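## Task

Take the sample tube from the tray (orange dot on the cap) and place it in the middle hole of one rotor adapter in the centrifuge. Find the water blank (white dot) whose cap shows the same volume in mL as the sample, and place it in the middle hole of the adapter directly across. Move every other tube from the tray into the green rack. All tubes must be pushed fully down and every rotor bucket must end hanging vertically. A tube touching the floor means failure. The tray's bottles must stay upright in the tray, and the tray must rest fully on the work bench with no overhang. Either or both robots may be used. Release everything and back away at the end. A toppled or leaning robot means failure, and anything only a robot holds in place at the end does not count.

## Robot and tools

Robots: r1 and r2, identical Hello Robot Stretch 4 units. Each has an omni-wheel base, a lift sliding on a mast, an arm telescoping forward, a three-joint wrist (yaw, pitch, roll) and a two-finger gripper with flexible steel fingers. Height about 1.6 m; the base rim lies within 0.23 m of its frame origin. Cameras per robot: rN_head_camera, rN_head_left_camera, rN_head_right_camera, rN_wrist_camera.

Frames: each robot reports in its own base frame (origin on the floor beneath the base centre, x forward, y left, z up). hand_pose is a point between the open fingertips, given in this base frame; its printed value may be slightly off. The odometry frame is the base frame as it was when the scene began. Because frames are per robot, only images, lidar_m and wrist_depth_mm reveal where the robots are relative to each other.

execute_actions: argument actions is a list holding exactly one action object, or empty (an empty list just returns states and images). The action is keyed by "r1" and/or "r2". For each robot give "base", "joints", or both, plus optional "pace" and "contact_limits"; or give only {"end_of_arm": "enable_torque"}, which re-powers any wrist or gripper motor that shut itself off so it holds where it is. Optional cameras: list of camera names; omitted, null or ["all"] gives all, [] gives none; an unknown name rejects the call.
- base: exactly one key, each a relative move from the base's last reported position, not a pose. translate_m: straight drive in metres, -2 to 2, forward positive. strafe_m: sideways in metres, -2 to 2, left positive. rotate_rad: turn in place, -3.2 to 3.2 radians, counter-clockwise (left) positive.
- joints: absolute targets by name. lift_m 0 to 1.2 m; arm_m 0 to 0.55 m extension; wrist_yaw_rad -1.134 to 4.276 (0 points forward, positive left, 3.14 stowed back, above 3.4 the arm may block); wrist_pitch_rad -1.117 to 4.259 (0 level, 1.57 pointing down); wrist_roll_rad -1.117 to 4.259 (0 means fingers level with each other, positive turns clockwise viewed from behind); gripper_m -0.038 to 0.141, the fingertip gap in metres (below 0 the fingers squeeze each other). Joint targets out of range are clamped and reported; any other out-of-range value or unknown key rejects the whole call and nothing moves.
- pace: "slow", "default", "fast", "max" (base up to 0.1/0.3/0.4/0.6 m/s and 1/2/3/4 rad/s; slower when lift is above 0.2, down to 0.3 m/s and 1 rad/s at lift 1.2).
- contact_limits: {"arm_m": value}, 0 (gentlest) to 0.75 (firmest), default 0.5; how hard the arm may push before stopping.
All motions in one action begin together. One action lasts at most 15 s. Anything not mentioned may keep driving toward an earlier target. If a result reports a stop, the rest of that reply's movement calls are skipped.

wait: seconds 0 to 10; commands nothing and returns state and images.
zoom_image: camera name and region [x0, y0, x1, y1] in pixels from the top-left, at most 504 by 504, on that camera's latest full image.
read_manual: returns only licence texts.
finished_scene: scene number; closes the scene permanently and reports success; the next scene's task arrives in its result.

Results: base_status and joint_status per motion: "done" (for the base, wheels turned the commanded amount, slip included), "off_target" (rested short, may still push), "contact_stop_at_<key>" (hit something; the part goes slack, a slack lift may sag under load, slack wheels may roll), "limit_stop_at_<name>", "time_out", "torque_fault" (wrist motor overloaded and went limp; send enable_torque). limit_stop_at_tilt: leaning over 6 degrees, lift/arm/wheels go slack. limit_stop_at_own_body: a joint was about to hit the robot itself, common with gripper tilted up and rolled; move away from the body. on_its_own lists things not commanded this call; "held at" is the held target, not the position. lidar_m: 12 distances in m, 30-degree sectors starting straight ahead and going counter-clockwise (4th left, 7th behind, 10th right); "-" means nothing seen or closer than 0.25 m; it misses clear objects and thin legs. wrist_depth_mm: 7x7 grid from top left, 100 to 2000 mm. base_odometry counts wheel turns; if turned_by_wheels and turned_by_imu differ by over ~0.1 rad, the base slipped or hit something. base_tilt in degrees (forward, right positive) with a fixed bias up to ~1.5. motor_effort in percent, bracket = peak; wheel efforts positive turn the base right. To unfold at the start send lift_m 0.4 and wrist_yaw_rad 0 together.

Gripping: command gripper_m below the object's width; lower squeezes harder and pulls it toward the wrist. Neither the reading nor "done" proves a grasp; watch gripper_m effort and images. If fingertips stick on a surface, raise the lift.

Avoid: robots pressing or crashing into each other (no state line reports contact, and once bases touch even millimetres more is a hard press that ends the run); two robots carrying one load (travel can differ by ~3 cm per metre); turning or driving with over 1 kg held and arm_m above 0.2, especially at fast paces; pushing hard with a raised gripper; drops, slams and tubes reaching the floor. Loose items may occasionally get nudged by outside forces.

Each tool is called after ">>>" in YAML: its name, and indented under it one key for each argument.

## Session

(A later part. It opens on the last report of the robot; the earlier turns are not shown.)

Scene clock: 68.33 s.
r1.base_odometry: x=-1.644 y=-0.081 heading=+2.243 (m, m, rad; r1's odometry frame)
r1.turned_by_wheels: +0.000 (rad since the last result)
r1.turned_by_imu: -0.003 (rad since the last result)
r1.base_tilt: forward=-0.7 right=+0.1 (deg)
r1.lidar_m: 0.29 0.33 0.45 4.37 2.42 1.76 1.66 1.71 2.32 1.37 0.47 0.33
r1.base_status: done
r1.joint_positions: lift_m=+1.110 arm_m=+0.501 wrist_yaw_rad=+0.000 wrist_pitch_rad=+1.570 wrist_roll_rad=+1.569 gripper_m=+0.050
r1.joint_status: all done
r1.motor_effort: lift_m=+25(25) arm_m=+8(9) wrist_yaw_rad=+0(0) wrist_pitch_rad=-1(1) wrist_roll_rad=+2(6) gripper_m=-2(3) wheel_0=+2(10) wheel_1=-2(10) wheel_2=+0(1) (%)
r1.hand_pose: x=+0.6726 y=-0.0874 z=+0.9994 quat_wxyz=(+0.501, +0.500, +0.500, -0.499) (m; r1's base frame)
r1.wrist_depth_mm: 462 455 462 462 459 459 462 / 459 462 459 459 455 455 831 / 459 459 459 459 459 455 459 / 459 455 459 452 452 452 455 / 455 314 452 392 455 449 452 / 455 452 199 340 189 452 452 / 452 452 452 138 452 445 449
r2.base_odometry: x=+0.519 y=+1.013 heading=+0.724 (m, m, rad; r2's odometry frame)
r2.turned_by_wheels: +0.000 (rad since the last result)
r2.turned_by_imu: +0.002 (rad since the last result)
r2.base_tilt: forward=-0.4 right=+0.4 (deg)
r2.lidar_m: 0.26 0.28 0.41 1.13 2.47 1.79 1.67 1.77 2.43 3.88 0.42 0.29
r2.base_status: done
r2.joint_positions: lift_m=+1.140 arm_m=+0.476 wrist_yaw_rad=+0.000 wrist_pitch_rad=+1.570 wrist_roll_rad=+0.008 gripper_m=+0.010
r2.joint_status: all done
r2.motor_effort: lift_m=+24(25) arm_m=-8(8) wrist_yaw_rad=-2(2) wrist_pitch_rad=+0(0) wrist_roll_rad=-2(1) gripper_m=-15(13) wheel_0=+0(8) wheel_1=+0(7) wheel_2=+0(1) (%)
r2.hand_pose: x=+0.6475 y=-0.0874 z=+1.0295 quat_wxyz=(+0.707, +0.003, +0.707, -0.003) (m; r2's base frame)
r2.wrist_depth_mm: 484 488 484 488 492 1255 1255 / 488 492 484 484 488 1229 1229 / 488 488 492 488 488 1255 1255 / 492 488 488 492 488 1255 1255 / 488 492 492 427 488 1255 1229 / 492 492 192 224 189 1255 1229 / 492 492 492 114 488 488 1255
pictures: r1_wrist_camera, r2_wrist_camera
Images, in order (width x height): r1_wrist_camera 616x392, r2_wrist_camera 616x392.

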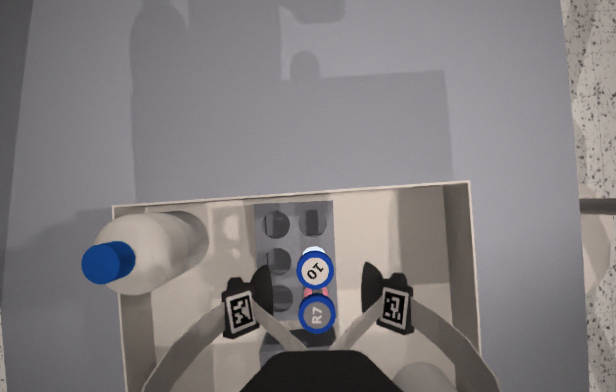

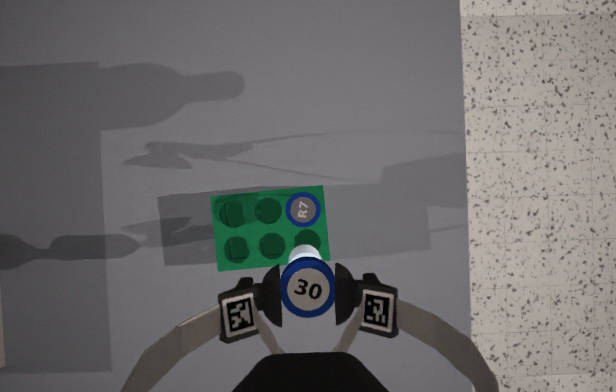

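>>> execute_actions:
  actions:
    - {"r1":{"base":{"strafe_m":0.01},"joints":{"lift_m":1.003},"pace":"slow"},"r2":{"joints":{"lift_m":0.998},"pace":"slow"}}
  cameras: ["r1_wrist_camera","r2_wrist_camera"]

>>> execute_actions:
  actions:
    - {"r1":{"joints":{"gripper_m":0.01}},"r2":{"joints":{"gripper_m":0.05}}}
  cameras: ["r1_wrist_camera","r2_wrist_camera"]

>>> execute_actions:
  actions:
    - {"r1":{"joints":{"lift_m":1.07},"pace":"fast"},"r2":{"joints":{"lift_m":1.06},"pace":"fast"}}
  cameras: []

>>> execute_actions:
  actions:
    - {"r1":{"joints":{"lift_m":1.15},"pace":"fast"},"r2":{"joints":{"lift_m":1.11,"arm_m":0.2},"pace":"fast"}}
  cameras: []

>>> execute_actions:
  actions:
    - {"r1":{"base":{"strafe_m":0.556},"joints":{"wrist_roll_rad":0},"pace":"fast"},"r2":{"base":{"strafe_m":0.605},"joints":{"arm_m":0.15},"pace":"fast"}}
  cameras: ["r1_wrist_camera"]

Scene clock: 72.07 s.
r1.base_odometry: x=-1.652 y=-0.087 heading=+2.243 (m, m, rad; r1's odometry frame)
r1.turned_by_wheels: +0.000 (rad since the last result)
r1.turned_by_imu: +0.001 (rad since the last result)
r1.base_tilt: forward=-0.7 right=+0.1 (deg)
r1.lidar_m: 0.31 0.32 0.44 4.36 2.42 1.77 1.66 1.69 2.31 1.35 0.45 0.32
r1.base_status: done
r1.joint_positions: lift_m=+1.003 arm_m=+0.501 wrist_yaw_rad=+0.000 wrist_pitch_rad=+1.570 wrist_roll_rad=+1.569 gripper_m=+0.050
r1.joint_status: all done
r1.motor_effort: lift_m=+16(24) arm_m=+9(9) wrist_yaw_rad=+0(0) wrist_pitch_rad=+0(1) wrist_roll_rad=+2(2) gripper_m=-2(2) wheel_0=+1(6) wheel_1=+2(3) wheel_2=+0(2) (%)
r1.hand_pose: x=+0.6726 y=-0.0874 z=+0.8931 quat_wxyz=(+0.501, +0.500, +0.500, -0.499) (m; r1's base frame)
r1.wrist_depth_mm: 355 353 353 353 353 355 351 / 351 355 353 353 353 349 351 / 353 351 351 349 349 351 347 / 353 347 349 343 347 345 349 / 206 257 347 287 347 345 349 / 211 349 200 227 189 345 347 / 330 345 343 138 343 314 347
r2.base_odometry: x=+0.519 y=+1.013 heading=+0.724 (m, m, rad; r2's odometry frame)
r2.turned_by_wheels: +0.000 (rad since the last result)
r2.turned_by_imu: +0.000 (rad since the last result)
r2.base_tilt: forward=-0.4 right=+0.4 (deg)
r2.lidar_m: 0.27 0.27 0.40 1.11 2.44 1.77 1.70 1.77 2.44 3.91 0.41 0.28
r2.base_status: not commanded
r2.joint_positions: lift_m=+0.998 arm_m=+0.476 wrist_yaw_rad=+0.000 wrist_pitch_rad=+1.570 wrist_roll_rad=+0.008 gripper_m=+0.010
r2.joint_status: all done
r2.motor_effort: lift_m=+17(24) arm_m=-8(8) wrist_yaw_rad=-2(1) wrist_pitch_rad=+1(1) wrist_roll_rad=+0(2) gripper_m=-15(14) wheel_0=+0(1) wheel_1=+0(0) wheel_2=+0(0) (%)
r2.hand_pose: x=+0.6475 y=-0.0874 z=+0.8881 quat_wxyz=(+0.707, +0.003, +0.707, -0.003) (m; r2's base frame)
r2.wrist_depth_mm: 347 349 345 347 345 347 1118 / 347 349 347 349 347 347 1098 / 347 349 349 347 349 349 1098 / 347 349 343 289 351 347 1098 / 349 349 290 279 349 349 1098 / 349 351 193 224 189 351 1118 / 347 351 349 114 351 349 1078
pictures: r1_wrist_camera, r2_wrist_camera
Images, in order (width x height): r1_wrist_camera 616x392, r2_wrist_camera 616x392.

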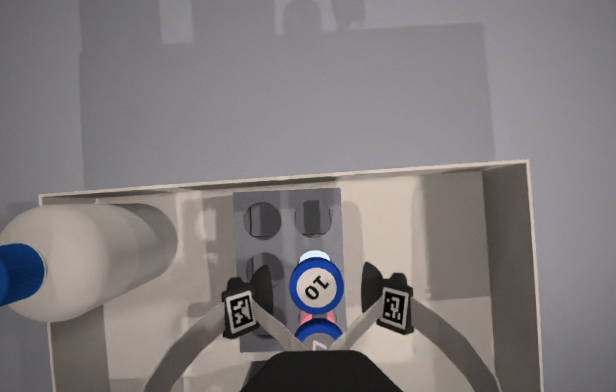

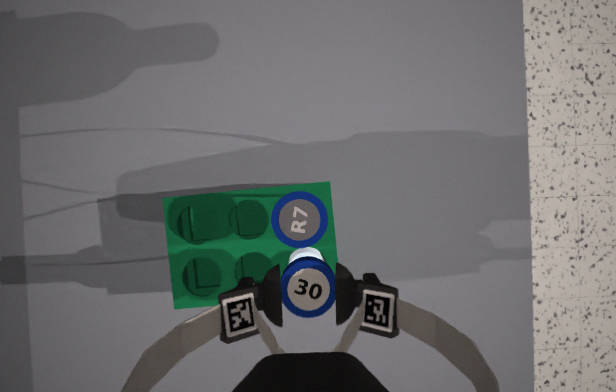

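Scene clock: 73.27 s.
r1.base_odometry: x=-1.652 y=-0.087 heading=+2.243 (m, m, rad; r1's odometry frame)
r1.turned_by_wheels: +0.000 (rad since the last result)
r1.turned_by_imu: +0.000 (rad since the last result)
r1.base_tilt: forward=-0.7 right=+0.1 (deg)
r1.lidar_m: 0.31 0.32 0.46 4.35 2.43 1.76 1.66 1.71 2.31 1.34 0.46 0.33
r1.base_status: not commanded
r1.joint_positions: lift_m=+1.003 arm_m=+0.501 wrist_yaw_rad=+0.000 wrist_pitch_rad=+1.570 wrist_roll_rad=+1.569 gripper_m=+0.010
r1.joint_status: all done
r1.motor_effort: lift_m=+16(17) arm_m=+9(8) wrist_yaw_rad=+0(0) wrist_pitch_rad=-1(1) wrist_roll_rad=+2(2) gripper_m=-15(10) wheel_0=+0(1) wheel_1=+2(2) wheel_2=+0(0) (%)
r1.hand_pose: x=+0.6726 y=-0.0874 z=+0.8931 quat_wxyz=(+0.501, +0.500, +0.500, -0.499) (m; r1's base frame)
r1.wrist_depth_mm: 351 353 353 351 351 351 353 / 353 351 351 353 351 349 349 / 351 355 353 349 351 347 349 / 349 349 347 343 345 345 349 / 206 259 347 289 347 347 349 / 211 347 188 222 187 340 349 / 330 347 343 144 345 304 347
r2.base_odometry: x=+0.519 y=+1.013 heading=+0.724 (m, m, rad; r2's odometry frame)
r2.turned_by_wheels: +0.000 (rad since the last result)
r2.turned_by_imu: +0.000 (rad since the last result)
r2.base_tilt: forward=-0.4 right=+0.4 (deg)
r2.lidar_m: 0.25 0.27 0.38 1.07 2.43 1.76 1.68 1.78 2.38 3.91 0.42 0.29
r2.base_status: not commanded
r2.joint_positions: lift_m=+0.998 arm_m=+0.476 wrist_yaw_rad=+0.000 wrist_pitch_rad=+1.570 wrist_roll_rad=+0.008 gripper_m=+0.050
r2.joint_status: all done
r2.motor_effort: lift_m=+17(17) arm_m=-8(8) wrist_yaw_rad=+0(1) wrist_pitch_rad=+1(1) wrist_roll_rad=-1(2) gripper_m=-4(12) wheel_0=+0(0) wheel_1=+0(0) wheel_2=+0(0) (%)
r2.hand_pose: x=+0.6475 y=-0.0874 z=+0.8881 quat_wxyz=(+0.707, +0.003, +0.707, -0.003) (m; r2's base frame)
r2.wrist_depth_mm: 347 349 347 345 345 347 1098 / 347 349 349 347 349 347 1078 / 347 349 349 347 349 349 1118 / 347 347 345 290 351 347 1078 / 349 351 290 290 349 349 1098 / 349 347 197 347 196 349 1118 / 349 351 349 114 347 349 1098
pictures: r1_wrist_camera, r2_wrist_camera
Images, in order (width x height): r1_wrist_camera 616x392, r2_wrist_camera 616x392.

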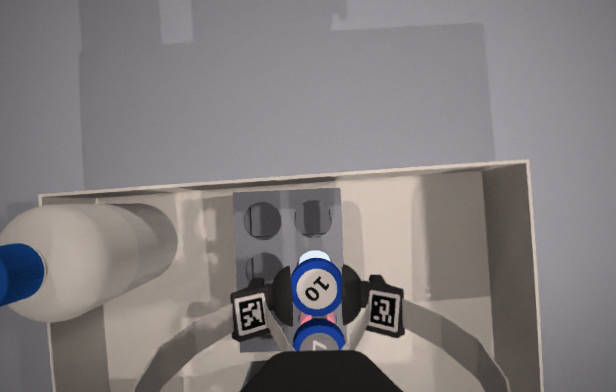

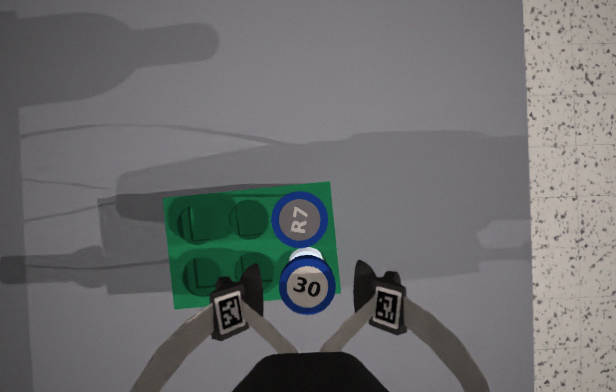

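Scene clock: 74.27 s.
r1.base_odometry: x=-1.652 y=-0.087 heading=+2.243 (m, m, rad; r1's odometry frame)
r1.turned_by_wheels: +0.000 (rad since the last result)
r1.turned_by_imu: +0.000 (rad since the last result)
r1.base_tilt: forward=-0.7 right=+0.1 (deg)
r1.lidar_m: 0.29 0.33 0.44 4.35 2.45 1.77 1.65 1.71 2.31 1.33 0.45 0.31
r1.base_status: not commanded
r1.joint_positions: lift_m=+1.070 arm_m=+0.501 wrist_yaw_rad=+0.000 wrist_pitch_rad=+1.570 wrist_roll_rad=+1.569 gripper_m=+0.010
r1.joint_status: all done
r1.motor_effort: lift_m=+24(27) arm_m=+8(8) wrist_yaw_rad=+1(0) wrist_pitch_rad=+0(1) wrist_roll_rad=+2(2) gripper_m=-16(14) wheel_0=+0(0) wheel_1=+2(2) wheel_2=+0(0) (%)
r1.hand_pose: x=+0.6726 y=-0.0874 z=+0.9594 quat_wxyz=(+0.501, +0.500, +0.500, -0.499) (m; r1's base frame)
r1.wrist_depth_mm: 418 421 418 415 418 418 415 / 418 421 418 415 415 418 421 / 418 418 415 415 421 415 413 / 418 375 413 407 415 415 413 / 418 276 413 351 413 413 413 / 418 410 189 223 187 410 413 / 413 368 410 144 407 373 415
r2.base_odometry: x=+0.519 y=+1.013 heading=+0.724 (m, m, rad; r2's odometry frame)
r2.turned_by_wheels: +0.000 (rad since the last result)
r2.turned_by_imu: +0.000 (rad since the last result)
r2.base_tilt: forward=-0.4 right=+0.3 (deg)
r2.lidar_m: 0.27 0.27 0.41 1.13 2.44 1.75 1.70 1.76 2.42 3.90 0.38 0.30
r2.base_status: not commanded
r2.joint_positions: lift_m=+1.060 arm_m=+0.476 wrist_yaw_rad=+0.000 wrist_pitch_rad=+1.570 wrist_roll_rad=+0.008 gripper_m=+0.050
r2.joint_status: all done
r2.motor_effort: lift_m=+25(28) arm_m=-8(8) wrist_yaw_rad=-2(2) wrist_pitch_rad=+1(0) wrist_roll_rad=-1(0) gripper_m=-3(2) wheel_0=+1(1) wheel_1=+0(0) wheel_2=+0(0) (%)
r2.hand_pose: x=+0.6475 y=-0.0874 z=+0.9494 quat_wxyz=(+0.707, +0.003, +0.707, -0.003) (m; r2's base frame)
r2.wrist_depth_mm: 407 410 407 407 407 410 1160 / 410 407 407 410 410 404 1160 / 407 407 410 410 410 407 1138 / 413 407 410 410 410 410 1160 / 410 410 349 351 410 413 1182 / 410 413 197 410 196 410 1138 / 413 413 410 114 410 413 1160
pictures: none
No camera images: the call's "cameras" was empty. Leave "cameras" out to get every camera's image.

Scene clock: 75.90 s.
r1.base_odometry: x=-1.652 y=-0.087 heading=+2.243 (m, m, rad; r1's odometry frame)
r1.turned_by_wheels: +0.000 (rad since the last result)
r1.turned_by_imu: +0.001 (rad since the last result)
r1.base_tilt: forward=-0.7 right=+0.1 (deg)
r1.lidar_m: 0.31 0.32 0.44 4.36 2.43 1.77 1.67 1.72 2.32 1.34 0.45 0.33
r1.base_status: not commanded
r1.joint_positions: lift_m=+1.150 arm_m=+0.501 wrist_yaw_rad=+0.000 wrist_pitch_rad=+1.570 wrist_roll_rad=+1.569 gripper_m=+0.010
r1.joint_status: all done
r1.motor_effort: lift_m=+25(26) arm_m=+8(9) wrist_yaw_rad=+0(0) wrist_pitch_rad=-1(1) wrist_roll_rad=+1(2) gripper_m=-15(13) wheel_0=+0(0) wheel_1=+2(2) wheel_2=+0(0) (%)
r1.hand_pose: x=+0.6727 y=-0.0874 z=+1.0394 quat_wxyz=(+0.501, +0.500, +0.500, -0.499) (m; r1's base frame)
r1.wrist_depth_mm: 504 504 504 500 496 500 1229 / 500 500 504 500 500 496 1255 / 500 504 496 496 500 492 1205 / 500 496 488 484 492 492 1042 / 496 355 492 430 496 492 759 / 500 492 189 222 186 488 778 / 492 492 492 144 442 433 492
r2.base_odometry: x=+0.519 y=+1.013 heading=+0.724 (m, m, rad; r2's odometry frame)
r2.turned_by_wheels: +0.000 (rad since the last result)
r2.turned_by_imu: +0.000 (rad since the last result)
r2.base_tilt: forward=-0.4 right=+0.4 (deg)
r2.lidar_m: 0.26 0.27 0.40 1.10 2.47 1.77 1.68 1.74 2.43 3.91 0.43 0.28
r2.base_status: not commanded
r2.joint_positions: lift_m=+1.110 arm_m=+0.201 wrist_yaw_rad=+0.000 wrist_pitch_rad=+1.570 wrist_roll_rad=+0.008 gripper_m=+0.050
r2.joint_status: all done
r2.motor_effort: lift_m=+25(27) arm_m=-8(8) wrist_yaw_rad=-3(2) wrist_pitch_rad=+0(0) wrist_roll_rad=-1(1) gripper_m=-3(3) wheel_0=+1(1) wheel_1=+0(0) wheel_2=+0(0) (%)
r2.hand_pose: x=+0.3724 y=-0.0874 z=+0.9994 quat_wxyz=(+0.707, +0.003, +0.707, -0.003) (m; r2's base frame)
r2.wrist_depth_mm: 459 462 455 462 462 1205 1182 / 459 459 459 462 459 1205 1229 / 459 459 459 462 459 1182 1229 / 459 462 462 462 462 1229 1182 / 469 459 455 459 466 1255 1182 / 466 462 197 462 196 1205 1255 / 1229 1229 1008 114 1229 1205 1182
pictures: none
No camera images: the call's "cameras" was empty. Leave "cameras" out to get every camera's image.

Scene clock: 79.07 s.
r1.base_odometry: x=-2.087 y=-0.434 heading=+2.243 (m, m, rad; r1's odometry frame)
r1.turned_by_wheels: +0.000 (rad since the last result)
r1.turned_by_imu: -0.001 (rad since the last result)
r1.base_tilt: forward=-0.7 right=+0.1 (deg)
r1.lidar_m: 0.29 0.31 3.99 3.81 2.46 1.74 1.69 1.73 2.30 1.35 0.43 0.32
r1.base_status: done
r1.joint_positions: lift_m=+1.150 arm_m=+0.501 wrist_yaw_rad=+0.000 wrist_pitch_rad=+1.570 wrist_roll_rad=+0.001 gripper_m=+0.010
r1.joint_status: all done
r1.motor_effort: lift_m=+24(24) arm_m=+8(9) wrist_yaw_rad=+0(0) wrist_pitch_rad=-1(1) wrist_roll_rad=-1(7) gripper_m=-14(14) wheel_0=+2(10) wheel_1=+1(6) wheel_2=+0(1) (%)
r1.hand_pose: x=+0.6726 y=-0.0874 z=+1.0394 quat_wxyz=(+0.707, +0.000, +0.707, +0.000) (m; r1's base frame)
r1.wrist_depth_mm: 1281 500 500 496 488 488 492 / 1281 500 492 496 492 488 488 / 1281 500 496 492 496 488 459 / 1281 500 500 496 492 492 466 / 1281 500 496 433 492 492 469 / 1255 496 188 222 186 488 477 / 1308 504 500 144 496 488 488
r2.base_odometry: x=+0.118 y=+1.466 heading=+0.724 (m, m, rad; r2's odometry frame)
r2.turned_by_wheels: +0.000 (rad since the last result)
r2.turned_by_imu: -0.001 (rad since the last result)
r2.base_tilt: forward=-0.4 right=+0.4 (deg)
r2.lidar_m: 0.25 0.25 0.38 1.27 2.42 1.78 1.70 1.79 2.43 4.48 0.40 0.29
r2.base_status: done
r2.joint_positions: lift_m=+1.110 arm_m=+0.151 wrist_yaw_rad=+0.000 wrist_pitch_rad=+1.570 wrist_roll_rad=+0.008 gripper_m=+0.050
r2.joint_status: all done
r2.motor_effort: lift_m=+24(25) arm_m=-8(8) wrist_yaw_rad=-2(1) wrist_pitch_rad=+1(0) wrist_roll_rad=+0(1) gripper_m=-3(7) wheel_0=+2(8) wheel_1=-2(8) wheel_2=+0(1) (%)
r2.hand_pose: x=+0.3225 y=-0.0874 z=+0.9995 quat_wxyz=(+0.707, +0.003, +0.707, -0.003) (m; r2's base frame)
r2.wrist_depth_mm: 459 459 319 455 455 455 455 / 462 459 397 459 459 462 462 / 455 462 462 459 459 462 455 / 466 462 462 459 459 462 459 / 466 462 462 462 462 459 462 / 1182 1205 196 1008 196 1229 1229 / 1205 1205 1008 114 1205 1229 1205
pictures: r1_wrist_camera
Images, in order (width x height): r1_wrist_camera 616x392.

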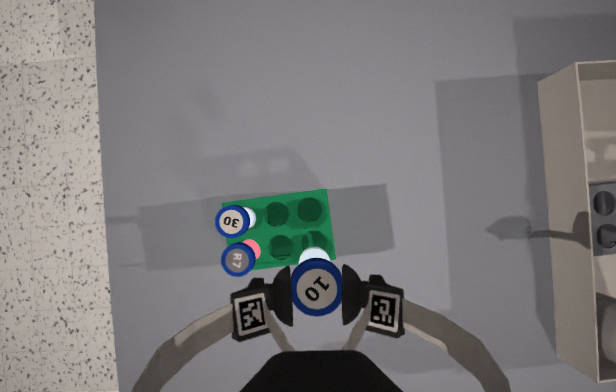

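Aligned.

>>> execute_actions:
  actions:
    - {"r1":{"joints":{"lift_m":1.0},"pace":"slow"},"r2":{"joints":{"arm_m":0.527},"pace":"fast"}}
  cameras: ["r1_wrist_camera","r2_wrist_camera"]

Scene clock: 81.60 s.
r1.base_odometry: x=-2.087 y=-0.434 heading=+2.243 (m, m, rad; r1's odometry frame)
r1.turned_by_wheels: +0.000 (rad since the last result)
r1.turned_by_imu: +0.001 (rad since the last result)
r1.base_tilt: forward=-0.7 right=+0.1 (deg)
r1.lidar_m: 0.28 0.32 3.97 3.81 2.49 1.77 1.67 1.72 2.33 1.35 0.43 0.32
r1.base_status: not commanded
r1.joint_positions: lift_m=+1.000 arm_m=+0.501 wrist_yaw_rad=+0.000 wrist_pitch_rad=+1.570 wrist_roll_rad=+0.001 gripper_m=+0.010
r1.joint_status: all done
r1.motor_effort: lift_m=+16(24) arm_m=+9(9) wrist_yaw_rad=+0(0) wrist_pitch_rad=-1(1) wrist_roll_rad=-2(1) gripper_m=-14(12) wheel_0=+2(2) wheel_1=+1(0) wheel_2=+0(0) (%)
r1.hand_pose: x=+0.6727 y=-0.0874 z=+0.8901 quat_wxyz=(+0.707, +0.000, +0.707, +0.000) (m; r1's base frame)
r1.wrist_depth_mm: 353 349 349 347 347 347 342 / 351 353 347 347 345 343 343 / 353 351 351 347 345 343 340 / 353 349 349 342 345 343 342 / 351 349 289 287 343 342 342 / 353 349 189 223 185 342 342 / 349 349 345 142 345 343 342
r2.base_odometry: x=+0.118 y=+1.466 heading=+0.724 (m, m, rad; r2's odometry frame)
r2.turned_by_wheels: +0.000 (rad since the last result)
r2.turned_by_imu: +0.000 (rad since the last result)
r2.base_tilt: forward=-0.4 right=+0.3 (deg)
r2.lidar_m: 0.26 0.30 0.38 1.27 2.47 1.78 1.70 1.79 2.42 4.49 0.40 0.29
r2.base_status: not commanded
r2.joint_positions: lift_m=+1.110 arm_m=+0.526 wrist_yaw_rad=+0.000 wrist_pitch_rad=+1.570 wrist_roll_rad=+0.008 gripper_m=+0.050
r2.joint_status: all done
r2.motor_effort: lift_m=+24(24) arm_m=+8(8) wrist_yaw_rad=-4(4) wrist_pitch_rad=+1(0) wrist_roll_rad=+0(0) gripper_m=-2(5) wheel_0=+2(1) wheel_1=-2(2) wheel_2=+0(0) (%)
r2.hand_pose: x=+0.6968 y=-0.0874 z=+0.9995 quat_wxyz=(+0.707, +0.003, +0.707, -0.003) (m; r2's base frame)
r2.wrist_depth_mm: 452 459 455 459 455 459 459 / 455 455 462 455 452 459 459 / 459 459 459 459 445 325 459 / 462 462 459 459 455 459 459 / 459 459 397 399 397 452 462 / 459 462 196 462 196 455 459 / 462 459 452 114 459 407 459
pictures: r1_wrist_camera, r2_wrist_camera
Images, in order (width x height): r1_wrist_camera 616x392, r2_wrist_camera 616x392.

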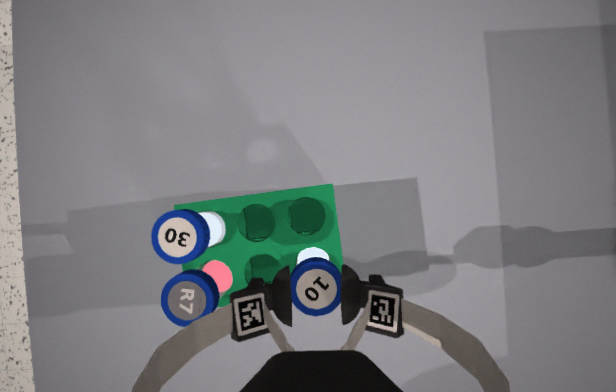

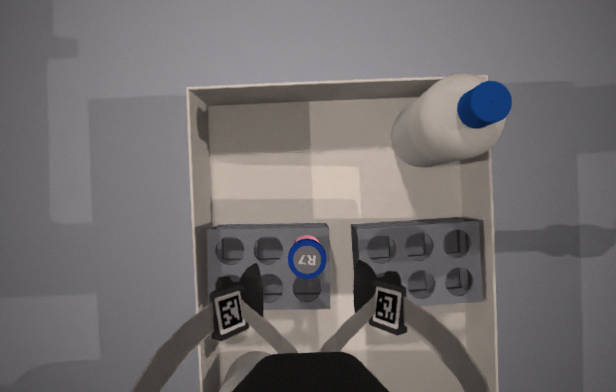

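>>> execute_actions:
  actions:
    - {"r1":{"joints":{"gripper_m":0.05}},"r2":{"joints":{"lift_m":1.0}}}
  cameras: ["r1_wrist_camera","r2_wrist_camera"]

>>> execute_actions:
  actions:
    - {"r1":{"joints":{"lift_m":1.08},"pace":"fast"},"r2":{"joints":{"gripper_m":0.01}}}
  cameras: []

>>> execute_actions:
  actions:
    - {"r1":{"joints":{"arm_m":0.25},"pace":"fast"},"r2":{"joints":{"lift_m":1.14},"pace":"fast"}}
  cameras: ["r2_wrist_camera"]

>>> execute_actions:
  actions:
    - {"r1":{"base":{"translate_m":-0.4},"joints":{"arm_m":0.02},"pace":"fast"},"r2":{"base":{"strafe_m":-0.518},"joints":{"arm_m":0.467},"pace":"fast"}}
  cameras: ["r2_wrist_camera"]

Scene clock: 84.00 s.
r1.base_odometry: x=-2.087 y=-0.434 heading=+2.243 (m, m, rad; r1's odometry frame)
r1.turned_by_wheels: +0.000 (rad since the last result)
r1.turned_by_imu: +0.001 (rad since the last result)
r1.base_tilt: forward=-0.7 right=+0.1 (deg)
r1.lidar_m: 0.28 0.32 3.99 3.81 2.48 1.76 1.68 1.73 2.34 1.35 0.44 0.30
r1.base_status: not commanded
r1.joint_positions: lift_m=+1.000 arm_m=+0.502 wrist_yaw_rad=+0.000 wrist_pitch_rad=+1.570 wrist_roll_rad=+0.001 gripper_m=+0.050
r1.joint_status: all done
r1.motor_effort: lift_m=+16(16) arm_m=+8(8) wrist_yaw_rad=+0(0) wrist_pitch_rad=-1(1) wrist_roll_rad=-2(1) gripper_m=-3(10) wheel_0=+2(2) wheel_1=+1(0) wheel_2=+0(0) (%)
r1.hand_pose: x=+0.6727 y=-0.0874 z=+0.8901 quat_wxyz=(+0.707, +0.000, +0.707, +0.000) (m; r1's base frame)
r1.wrist_depth_mm: 351 353 349 347 345 345 345 / 351 349 349 345 343 343 342 / 351 353 349 345 345 343 343 / 351 349 347 342 347 345 343 / 351 351 287 287 343 342 343 / 349 351 199 286 189 342 342 / 351 351 349 138 345 343 342
r2.base_odometry: x=+0.118 y=+1.466 heading=+0.724 (m, m, rad; r2's odometry frame)
r2.turned_by_wheels: +0.000 (rad since the last result)
r2.turned_by_imu: +0.000 (rad since the last result)
r2.base_tilt: forward=-0.4 right=+0.4 (deg)
r2.lidar_m: 0.26 0.29 0.36 1.27 2.45 1.79 1.69 1.78 2.43 4.50 0.40 0.29
r2.base_status: not commanded
r2.joint_positions: lift_m=+1.000 arm_m=+0.526 wrist_yaw_rad=+0.000 wrist_pitch_rad=+1.570 wrist_roll_rad=+0.008 gripper_m=+0.050
r2.joint_status: all done
r2.motor_effort: lift_m=+17(22) arm_m=+8(8) wrist_yaw_rad=-2(2) wrist_pitch_rad=+2(1) wrist_roll_rad=-1(1) gripper_m=-3(4) wheel_0=+1(2) wheel_1=-2(2) wheel_2=+0(0) (%)
r2.hand_pose: x=+0.6968 y=-0.0874 z=+0.8901 quat_wxyz=(+0.707, +0.003, +0.707, -0.003) (m; r2's base frame)
r2.wrist_depth_mm: 349 351 349 349 349 349 213 / 349 349 347 347 347 218 204 / 349 349 347 347 345 273 274 / 351 351 347 347 347 347 309 / 351 349 320 289 315 320 294 / 351 351 196 290 196 289 297 / 351 353 329 114 349 336 315
pictures: r1_wrist_camera, r2_wrist_camera
Images, in order (width x height): r1_wrist_camera 616x392, r2_wrist_camera 616x392.

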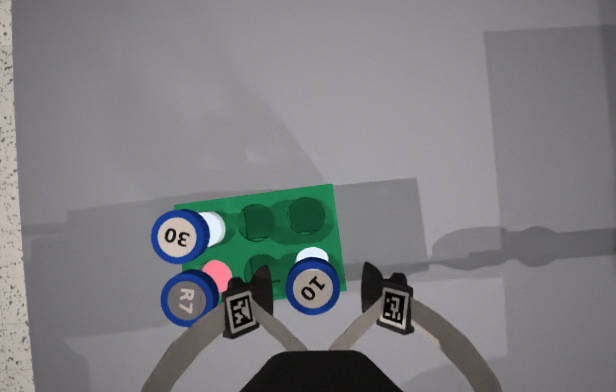

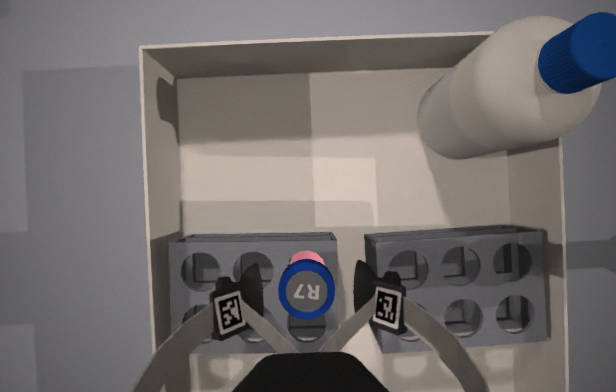

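Scene clock: 85.20 s.
r1.base_odometry: x=-2.087 y=-0.434 heading=+2.243 (m, m, rad; r1's odometry frame)
r1.turned_by_wheels: +0.000 (rad since the last result)
r1.turned_by_imu: +0.000 (rad since the last result)
r1.base_tilt: forward=-0.7 right=+0.1 (deg)
r1.lidar_m: 0.29 0.31 3.98 3.80 2.47 1.76 1.68 1.73 2.32 1.34 0.43 0.32
r1.base_status: not commanded
r1.joint_positions: lift_m=+1.080 arm_m=+0.502 wrist_yaw_rad=+0.000 wrist_pitch_rad=+1.570 wrist_roll_rad=+0.001 gripper_m=+0.050
r1.joint_status: all done
r1.motor_effort: lift_m=+24(26) arm_m=+8(8) wrist_yaw_rad=+0(0) wrist_pitch_rad=-2(1) wrist_roll_rad=-1(1) gripper_m=-4(2) wheel_0=+2(2) wheel_1=+1(1) wheel_2=+0(0) (%)
r1.hand_pose: x=+0.6727 y=-0.0874 z=+0.9694 quat_wxyz=(+0.707, +0.000, +0.707, +0.000) (m; r1's base frame)
r1.wrist_depth_mm: 1182 433 430 430 427 421 421 / 1229 430 427 424 424 424 418 / 1182 433 430 427 424 424 418 / 1182 430 430 424 427 421 421 / 1160 427 366 366 424 421 415 / 1205 430 200 424 189 421 418 / 1205 430 427 138 427 418 418
r2.base_odometry: x=+0.118 y=+1.466 heading=+0.724 (m, m, rad; r2's odometry frame)
r2.turned_by_wheels: +0.000 (rad since the last result)
r2.turned_by_imu: +0.000 (rad since the last result)
r2.base_tilt: forward=-0.4 right=+0.4 (deg)
r2.lidar_m: 0.26 0.27 0.41 1.31 2.45 1.78 1.71 1.78 2.44 4.51 0.39 0.28
r2.base_status: not commanded
r2.joint_positions: lift_m=+1.000 arm_m=+0.526 wrist_yaw_rad=+0.000 wrist_pitch_rad=+1.570 wrist_roll_rad=+0.008 gripper_m=+0.010
r2.joint_status: all done
r2.motor_effort: lift_m=+17(17) arm_m=+8(8) wrist_yaw_rad=-2(2) wrist_pitch_rad=+1(1) wrist_roll_rad=-1(1) gripper_m=-16(14) wheel_0=+1(2) wheel_1=-2(2) wheel_2=+0(0) (%)
r2.hand_pose: x=+0.6968 y=-0.0874 z=+0.8901 quat_wxyz=(+0.707, +0.003, +0.707, -0.003) (m; r2's base frame)
r2.wrist_depth_mm: 347 349 349 349 351 347 213 / 349 351 347 347 347 218 204 / 349 349 347 347 347 274 274 / 347 353 349 349 349 347 307 / 349 349 317 290 319 320 296 / 351 351 193 224 189 289 297 / 351 351 330 114 347 336 315
pictures: none
No camera images: the call's "cameras" was empty. Leave "cameras" out to get every camera's image.

Scene clock: 86.77 s.
r1.base_odometry: x=-2.087 y=-0.434 heading=+2.243 (m, m, rad; r1's odometry frame)
r1.turned_by_wheels: +0.000 (rad since the last result)
r1.turned_by_imu: +0.000 (rad since the last result)
r1.base_tilt: forward=-0.8 right=+0.0 (deg)
r1.lidar_m: 0.28 0.31 3.98 3.80 2.47 1.77 1.67 1.73 2.32 1.34 0.46 0.32
r1.base_status: not commanded
r1.joint_positions: lift_m=+1.080 arm_m=+0.251 wrist_yaw_rad=+0.000 wrist_pitch_rad=+1.570 wrist_roll_rad=+0.000 gripper_m=+0.050
r1.joint_status: all done
r1.motor_effort: lift_m=+24(25) arm_m=-8(7) wrist_yaw_rad=+1(0) wrist_pitch_rad=-1(2) wrist_roll_rad=-1(2) gripper_m=-1(2) wheel_0=+2(1) wheel_1=+1(1) wheel_2=+0(0) (%)
r1.hand_pose: x=+0.4225 y=-0.0874 z=+0.9694 quat_wxyz=(+0.707, +0.000, +0.707, +0.000) (m; r1's base frame)
r1.wrist_depth_mm: 1229 427 402 399 427 427 424 / 1229 430 430 427 430 424 421 / 1182 433 430 421 424 427 421 / 1182 430 430 427 424 421 424 / 1205 427 430 427 424 424 421 / 1160 430 200 421 189 424 421 / 1229 1182 960 137 1182 1160 1160
r2.base_odometry: x=+0.118 y=+1.466 heading=+0.724 (m, m, rad; r2's odometry frame)
r2.turned_by_wheels: +0.000 (rad since the last result)
r2.turned_by_imu: +0.000 (rad since the last result)
r2.base_tilt: forward=-0.5 right=+0.3 (deg)
r2.lidar_m: 0.27 0.27 0.38 1.27 2.45 1.77 1.70 1.76 2.46 4.50 0.40 0.27
r2.base_status: not commanded
r2.joint_positions: lift_m=+1.140 arm_m=+0.526 wrist_yaw_rad=+0.000 wrist_pitch_rad=+1.570 wrist_roll_rad=+0.008 gripper_m=+0.010
r2.joint_status: all done
r2.motor_effort: lift_m=+25(29) arm_m=+8(8) wrist_yaw_rad=-4(2) wrist_pitch_rad=+1(1) wrist_roll_rad=-2(1) gripper_m=-14(11) wheel_0=+1(1) wheel_1=-2(2) wheel_2=+0(0) (%)
r2.hand_pose: x=+0.6968 y=-0.0874 z=+1.0294 quat_wxyz=(+0.707, +0.003, +0.707, -0.003) (m; r2's base frame)
r2.wrist_depth_mm: 488 484 488 492 484 488 488 / 484 488 484 488 484 488 488 / 488 488 484 488 445 459 488 / 488 488 484 488 488 488 488 / 492 492 430 427 430 488 488 / 488 488 193 224 189 492 488 / 492 492 455 114 488 492 496
pictures: r2_wrist_camera
Images, in order (width x height): r2_wrist_camera 616x392.

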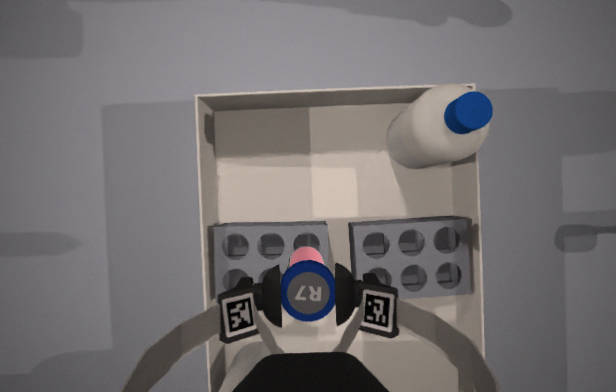

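Scene clock: 89.73 s.
r1.base_odometry: x=-1.838 y=-0.747 heading=+2.243 (m, m, rad; r1's odometry frame)
r1.turned_by_wheels: +0.000 (rad since the last result)
r1.turned_by_imu: +0.002 (rad since the last result)
r1.base_tilt: forward=-0.8 right=+0.1 (deg)
r1.lidar_m: 0.68 3.56 3.96 3.80 1.89 1.33 1.28 1.32 1.78 4.61 1.00 0.71
r1.base_status: done
r1.joint_positions: lift_m=+1.080 arm_m=+0.021 wrist_yaw_rad=+0.000 wrist_pitch_rad=+1.570 wrist_roll_rad=+0.000 gripper_m=+0.050
r1.joint_status: all done
r1.motor_effort: lift_m=+24(24) arm_m=-8(7) wrist_yaw_rad=+1(0) wrist_pitch_rad=-1(2) wrist_roll_rad=-1(2) gripper_m=-3(3) wheel_0=+0(5) wheel_1=-1(4) wheel_2=+0(9) (%)
r1.hand_pose: x=+0.1926 y=-0.0874 z=+0.9694 quat_wxyz=(+0.707, +0.000, +0.707, +0.000) (m; r1's base frame)
r1.wrist_depth_mm: 1205 1182 1182 1205 1160 1160 1160 / 1205 1182 1182 1229 1182 1182 1160 / 1205 1205 1182 1182 1182 1160 1205 / 1182 1182 1182 1160 1182 1182 1160 / 1229 1182 1205 976 1160 1182 1182 / 1182 1182 200 946 189 1205 1160 / 1205 1182 1182 138 1182 1160 1182
r2.base_odometry: x=+0.461 y=+1.078 heading=+0.724 (m, m, rad; r2's odometry frame)
r2.turned_by_wheels: +0.000 (rad since the last result)
r2.turned_by_imu: +0.002 (rad since the last result)
r2.base_tilt: forward=-0.5 right=+0.4 (deg)
r2.lidar_m: 0.26 0.26 0.40 1.13 2.42 1.77 1.68 1.76 2.39 3.99 0.41 0.28
r2.base_status: done
r2.joint_positions: lift_m=+1.140 arm_m=+0.468 wrist_yaw_rad=+0.000 wrist_pitch_rad=+1.570 wrist_roll_rad=+0.008 gripper_m=+0.010
r2.joint_status: all done
r2.motor_effort: lift_m=+24(25) arm_m=-8(9) wrist_yaw_rad=-1(3) wrist_pitch_rad=+1(0) wrist_roll_rad=+0(0) gripper_m=-14(13) wheel_0=-1(9) wheel_1=+2(7) wheel_2=+0(3) (%)
r2.hand_pose: x=+0.6395 y=-0.0874 z=+1.0295 quat_wxyz=(+0.707, +0.003, +0.707, -0.003) (m; r2's base frame)
r2.wrist_depth_mm: 488 488 488 488 488 488 1205 / 488 492 492 488 488 484 1255 / 477 488 492 484 488 492 1205 / 469 488 488 484 492 492 1255 / 466 492 492 430 488 496 1255 / 473 492 193 224 189 492 1281 / 484 492 492 114 492 492 1255
pictures: r2_wrist_camera
Images, in order (width x height): r2_wrist_camera 616x392.

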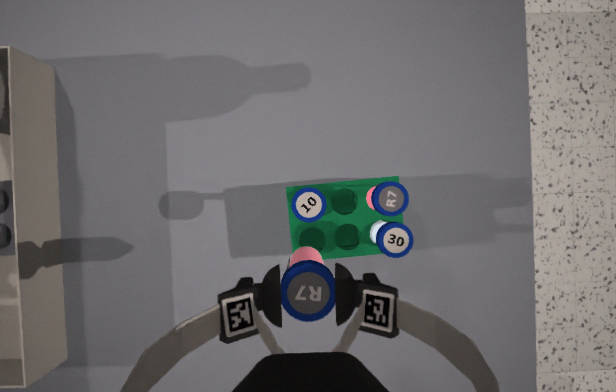

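Hole (312,240) vs target (307,245): 6 mm right and forward.

>>> execute_actions:
  actions:
    - {"r2":{"base":{"strafe_m":-0.006},"joints":{"lift_m":0.998,"arm_m":0.475},"pace":"slow"}}
  cameras: ["r2_wrist_camera"]

>>> execute_actions:
  actions:
    - {"r2":{"joints":{"gripper_m":0.05}}}
  cameras: ["r2_wrist_camera"]

>>> execute_actions:
  actions:
    - {"r2":{"joints":{"lift_m":1.07},"pace":"fast"}}
  cameras: []

>>> execute_actions:
  actions:
    - {"r2":{"base":{"translate_m":-0.25},"joints":{"arm_m":0.05},"pace":"fast"}}
  cameras: ["r2_head_left_camera","r1_head_camera"]

Scene clock: 93.00 s.
r1.base_odometry: x=-1.838 y=-0.747 heading=+2.243 (m, m, rad; r1's odometry frame)
r1.turned_by_wheels: +0.000 (rad since the last result)
r1.turned_by_imu: +0.001 (rad since the last result)
r1.base_tilt: forward=-0.7 right=+0.0 (deg)
r1.lidar_m: 0.69 3.54 3.97 3.79 1.89 1.36 1.28 1.33 1.76 4.61 1.03 0.71
r1.base_status: not commanded
r1.joint_positions: lift_m=+1.080 arm_m=+0.021 wrist_yaw_rad=+0.000 wrist_pitch_rad=+1.570 wrist_roll_rad=+0.000 gripper_m=+0.050
r1.joint_status: not commanded
r1.motor_effort: lift_m=+24(24) arm_m=-8(9) wrist_yaw_rad=+1(1) wrist_pitch_rad=-1(2) wrist_roll_rad=-1(1) gripper_m=-3(4) wheel_0=+0(0) wheel_1=-1(1) wheel_2=+0(0) (%)
r1.hand_pose: x=+0.1926 y=-0.0874 z=+0.9694 quat_wxyz=(+0.707, +0.000, +0.707, +0.000) (m; r1's base frame)
r1.wrist_depth_mm: 1205 1182 1205 1229 1182 1182 1182 / 1229 1182 1182 1182 1205 1182 1160 / 1205 1205 1205 1205 1205 1182 1182 / 1182 1205 1182 1205 1205 1182 1160 / 1182 1205 1160 976 1160 1182 1160 / 1182 1205 200 960 189 1160 1182 / 1205 1205 1205 138 1138 1182 1160
r2.base_odometry: x=+0.465 y=+1.073 heading=+0.724 (m, m, rad; r2's odometry frame)
r2.turned_by_wheels: +0.000 (rad since the last result)
r2.turned_by_imu: +0.000 (rad since the last result)
r2.base_tilt: forward=-0.4 right=+0.4 (deg)
r2.lidar_m: 0.26 0.27 0.40 1.13 2.41 1.80 1.69 1.78 2.41 3.98 0.39 0.30
r2.base_status: done
r2.joint_positions: lift_m=+0.998 arm_m=+0.474 wrist_yaw_rad=+0.000 wrist_pitch_rad=+1.570 wrist_roll_rad=+0.008 gripper_m=+0.010
r2.joint_status: all done
r2.motor_effort: lift_m=+17(22) arm_m=+8(8) wrist_yaw_rad=+0(2) wrist_pitch_rad=+1(1) wrist_roll_rad=-2(0) gripper_m=-15(12) wheel_0=+2(2) wheel_1=-2(3) wheel_2=+0(1) (%)
r2.hand_pose: x=+0.6447 y=-0.0874 z=+0.8881 quat_wxyz=(+0.707, +0.003, +0.707, -0.003) (m; r2's base frame)
r2.wrist_depth_mm: 347 347 345 347 347 347 347 / 349 349 349 351 349 347 349 / 347 347 349 347 349 349 347 / 349 347 349 290 289 347 347 / 349 349 347 290 289 349 347 / 351 347 193 224 190 351 349 / 349 349 349 114 349 347 349
pictures: r2_wrist_camera
Images, in order (width x height): r2_wrist_camera 616x392.

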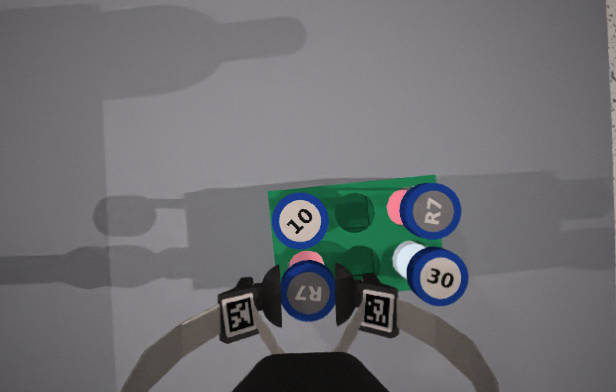

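Scene clock: 94.20 s.
r1.base_odometry: x=-1.838 y=-0.747 heading=+2.243 (m, m, rad; r1's odometry frame)
r1.turned_by_wheels: +0.000 (rad since the last result)
r1.turned_by_imu: +0.000 (rad since the last result)
r1.base_tilt: forward=-0.8 right=+0.1 (deg)
r1.lidar_m: 0.67 3.54 3.97 3.80 1.87 1.34 1.30 1.33 1.79 4.60 1.01 0.71
r1.base_status: not commanded
r1.joint_positions: lift_m=+1.080 arm_m=+0.021 wrist_yaw_rad=+0.000 wrist_pitch_rad=+1.570 wrist_roll_rad=+0.000 gripper_m=+0.050
r1.joint_status: not commanded
r1.motor_effort: lift_m=+24(24) arm_m=-9(8) wrist_yaw_rad=+0(1) wrist_pitch_rad=-2(2) wrist_roll_rad=-1(1) gripper_m=-2(2) wheel_0=+0(1) wheel_1=-1(1) wheel_2=+0(0) (%)
r1.hand_pose: x=+0.1926 y=-0.0874 z=+0.9694 quat_wxyz=(+0.707, +0.000, +0.707, +0.000) (m; r1's base frame)
r1.wrist_depth_mm: 1205 1182 1182 1205 1160 1160 1160 / 1205 1205 1182 1182 1160 1182 1205 / 1205 1205 1229 1205 1182 1182 1138 / 1229 1229 1205 1182 1160 1160 1160 / 1182 1160 1182 960 1182 1160 1182 / 1229 1182 200 976 189 1160 1182 / 1205 1160 1182 138 1160 1160 1160
r2.base_odometry: x=+0.465 y=+1.073 heading=+0.724 (m, m, rad; r2's odometry frame)
r2.turned_by_wheels: +0.000 (rad since the last result)
r2.turned_by_imu: +0.000 (rad since the last result)
r2.base_tilt: forward=-0.4 right=+0.4 (deg)
r2.lidar_m: 0.26 0.28 0.42 1.11 2.44 1.78 1.70 1.77 2.40 3.96 0.41 0.29
r2.base_status: not commanded
r2.joint_positions: lift_m=+0.998 arm_m=+0.474 wrist_yaw_rad=+0.000 wrist_pitch_rad=+1.570 wrist_roll_rad=+0.008 gripper_m=+0.050
r2.joint_status: all done
r2.motor_effort: lift_m=+17(17) arm_m=+8(8) wrist_yaw_rad=+0(1) wrist_pitch_rad=+0(0) wrist_roll_rad=+0(2) gripper_m=-4(15) wheel_0=+1(1) wheel_1=-2(1) wheel_2=+0(0) (%)
r2.hand_pose: x=+0.6447 y=-0.0874 z=+0.8881 quat_wxyz=(+0.707, +0.003, +0.707, -0.003) (m; r2's base frame)
r2.wrist_depth_mm: 349 349 345 347 347 347 349 / 349 347 347 347 347 349 347 / 349 349 347 345 347 347 349 / 349 347 349 287 289 351 347 / 347 349 349 290 289 347 349 / 349 349 197 290 197 349 347 / 349 353 349 114 351 349 349
pictures: r2_wrist_camera
Images, in order (width x height): r2_wrist_camera 616x392.

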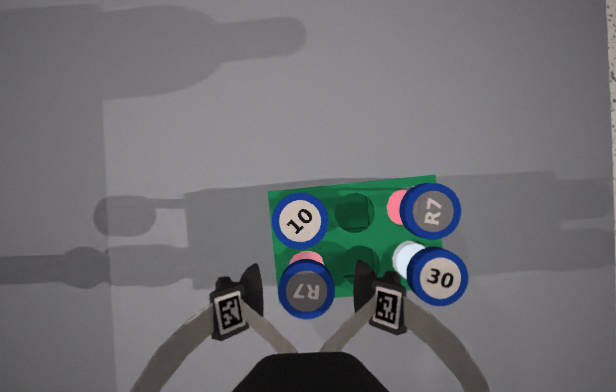

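Scene clock: 95.23 s.
r1.base_odometry: x=-1.838 y=-0.747 heading=+2.243 (m, m, rad; r1's odometry frame)
r1.turned_by_wheels: +0.000 (rad since the last result)
r1.turned_by_imu: +0.000 (rad since the last result)
r1.base_tilt: forward=-0.7 right=+0.1 (deg)
r1.lidar_m: 0.67 3.55 3.97 3.80 1.89 1.35 1.28 1.33 1.79 4.61 1.02 0.72
r1.base_status: not commanded
r1.joint_positions: lift_m=+1.080 arm_m=+0.021 wrist_yaw_rad=+0.000 wrist_pitch_rad=+1.570 wrist_roll_rad=+0.000 gripper_m=+0.050
r1.joint_status: not commanded
r1.motor_effort: lift_m=+24(24) arm_m=-8(8) wrist_yaw_rad=+0(1) wrist_pitch_rad=-1(1) wrist_roll_rad=-1(1) gripper_m=-2(3) wheel_0=-1(0) wheel_1=-1(1) wheel_2=+0(0) (%)
r1.hand_pose: x=+0.1926 y=-0.0874 z=+0.9694 quat_wxyz=(+0.707, +0.000, +0.707, +0.000) (m; r1's base frame)
r1.wrist_depth_mm: 1229 1182 1182 1160 1205 1138 1182 / 1205 1160 1182 1182 1182 1138 1160 / 1205 1205 1205 1182 1182 1160 1160 / 1229 1229 1229 1182 1182 1182 1182 / 1205 1205 1182 976 1160 1160 1160 / 1205 1160 200 976 189 1160 1182 / 1229 1182 1182 138 1182 1182 1160
r2.base_odometry: x=+0.465 y=+1.073 heading=+0.724 (m, m, rad; r2's odometry frame)
r2.turned_by_wheels: +0.000 (rad since the last result)
r2.turned_by_imu: +0.000 (rad since the last result)
r2.base_tilt: forward=-0.4 right=+0.4 (deg)
r2.lidar_m: 0.26 0.26 0.40 1.11 2.44 1.76 1.68 1.78 2.42 3.96 0.42 0.29
r2.base_status: not commanded
r2.joint_positions: lift_m=+1.070 arm_m=+0.474 wrist_yaw_rad=+0.000 wrist_pitch_rad=+1.570 wrist_roll_rad=+0.008 gripper_m=+0.050
r2.joint_status: all done
r2.motor_effort: lift_m=+25(27) arm_m=+8(8) wrist_yaw_rad=-2(1) wrist_pitch_rad=+0(1) wrist_roll_rad=-2(1) gripper_m=-5(3) wheel_0=+2(2) wheel_1=-2(2) wheel_2=+0(0) (%)
r2.hand_pose: x=+0.6447 y=-0.0874 z=+0.9594 quat_wxyz=(+0.707, +0.003, +0.707, -0.003) (m; r2's base frame)
r2.wrist_depth_mm: 418 421 418 418 418 421 1160 / 418 415 415 418 415 418 1160 / 421 418 421 418 424 421 798 / 421 421 418 415 359 418 809 / 421 421 421 359 362 421 809 / 421 421 197 421 196 421 788 / 424 424 421 114 421 421 788
pictures: none
No camera images: the call's "cameras" was empty. Leave "cameras" out to get every camera's image.

Scene clock: 97.40 s.
r1.base_odometry: x=-1.838 y=-0.747 heading=+2.243 (m, m, rad; r1's odometry frame)
r1.turned_by_wheels: +0.000 (rad since the last result)
r1.turned_by_imu: +0.001 (rad since the last result)
r1.base_tilt: forward=-0.7 right=+0.1 (deg)
r1.lidar_m: 0.68 3.57 3.97 3.80 1.89 1.34 1.27 1.32 1.79 4.62 1.03 0.72
r1.base_status: not commanded
r1.joint_positions: lift_m=+1.080 arm_m=+0.021 wrist_yaw_rad=+0.000 wrist_pitch_rad=+1.570 wrist_roll_rad=+0.000 gripper_m=+0.050
r1.joint_status: not commanded
r1.motor_effort: lift_m=+24(24) arm_m=-8(8) wrist_yaw_rad=+0(1) wrist_pitch_rad=-1(1) wrist_roll_rad=-1(1) gripper_m=-3(2) wheel_0=-1(1) wheel_1=-1(1) wheel_2=+0(0) (%)
r1.hand_pose: x=+0.1926 y=-0.0874 z=+0.9694 quat_wxyz=(+0.707, +0.000, +0.707, +0.000) (m; r1's base frame)
r1.wrist_depth_mm: 1205 1182 1229 1205 1182 1160 1205 / 1229 1182 1182 1205 1182 1182 1138 / 1205 1182 1182 1205 1229 1182 1182 / 1205 1182 1182 1205 1182 1160 1160 / 1205 1182 1182 976 1182 1160 1138 / 1205 1160 199 976 189 1182 1160 / 1160 1229 1182 137 1160 1160 1182
r2.base_odometry: x=+0.278 y=+0.908 heading=+0.724 (m, m, rad; r2's odometry frame)
r2.turned_by_wheels: +0.000 (rad since the last result)
r2.turned_by_imu: +0.000 (rad since the last result)
r2.base_tilt: forward=-0.5 right=+0.3 (deg)
r2.lidar_m: 0.51 0.53 0.73 4.74 2.10 1.51 1.45 1.52 2.06 3.99 4.13 0.54
r2.base_status: done
r2.joint_positions: lift_m=+1.070 arm_m=+0.051 wrist_yaw_rad=+0.000 wrist_pitch_rad=+1.570 wrist_roll_rad=+0.008 gripper_m=+0.050
r2.joint_status: all done
r2.motor_effort: lift_m=+25(25) arm_m=-8(9) wrist_yaw_rad=-1(4) wrist_pitch_rad=+0(0) wrist_roll_rad=-1(2) gripper_m=-5(4) wheel_0=+1(5) wheel_1=+1(6) wheel_2=+0(8) (%)
r2.hand_pose: x=+0.2224 y=-0.0874 z=+0.9594 quat_wxyz=(+0.707, +0.003, +0.707, -0.003) (m; r2's base frame)
r2.wrist_depth_mm: 1160 1160 1182 1182 1182 1160 1182 / 1160 1182 1160 1160 1182 1160 1182 / 1182 1160 1160 1160 1182 1160 1182 / 1182 1160 1182 1160 1160 1160 1160 / 1182 1182 1205 976 1182 1182 1160 / 1182 1160 197 960 196 1182 1182 / 1182 1182 1182 114 1182 1182 1182
pictures: r1_head_camera, r2_head_left_camera
Images, in order (width x height): r1_head_camera 420x560, r2_head_left_camera 420x672.

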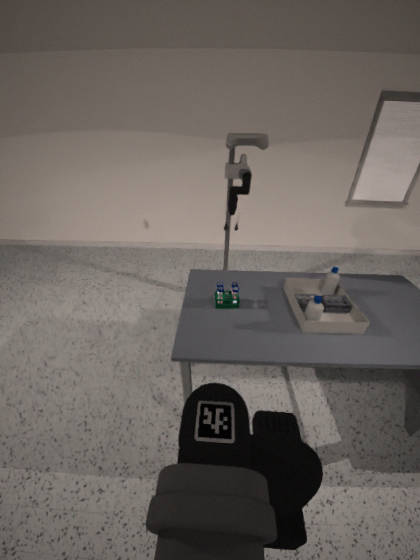

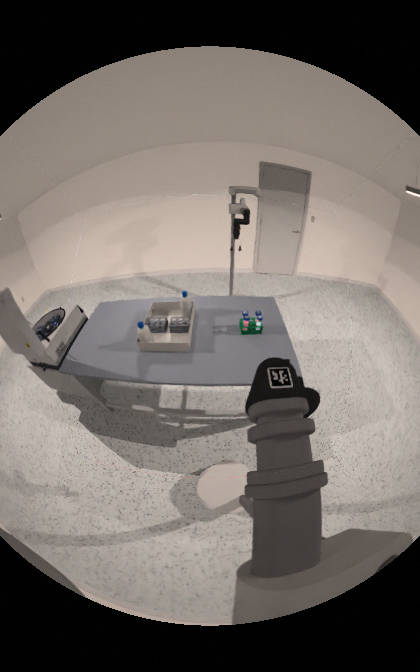

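>>> finished_scene:
  scene: 2

The scene is finished: the task was done.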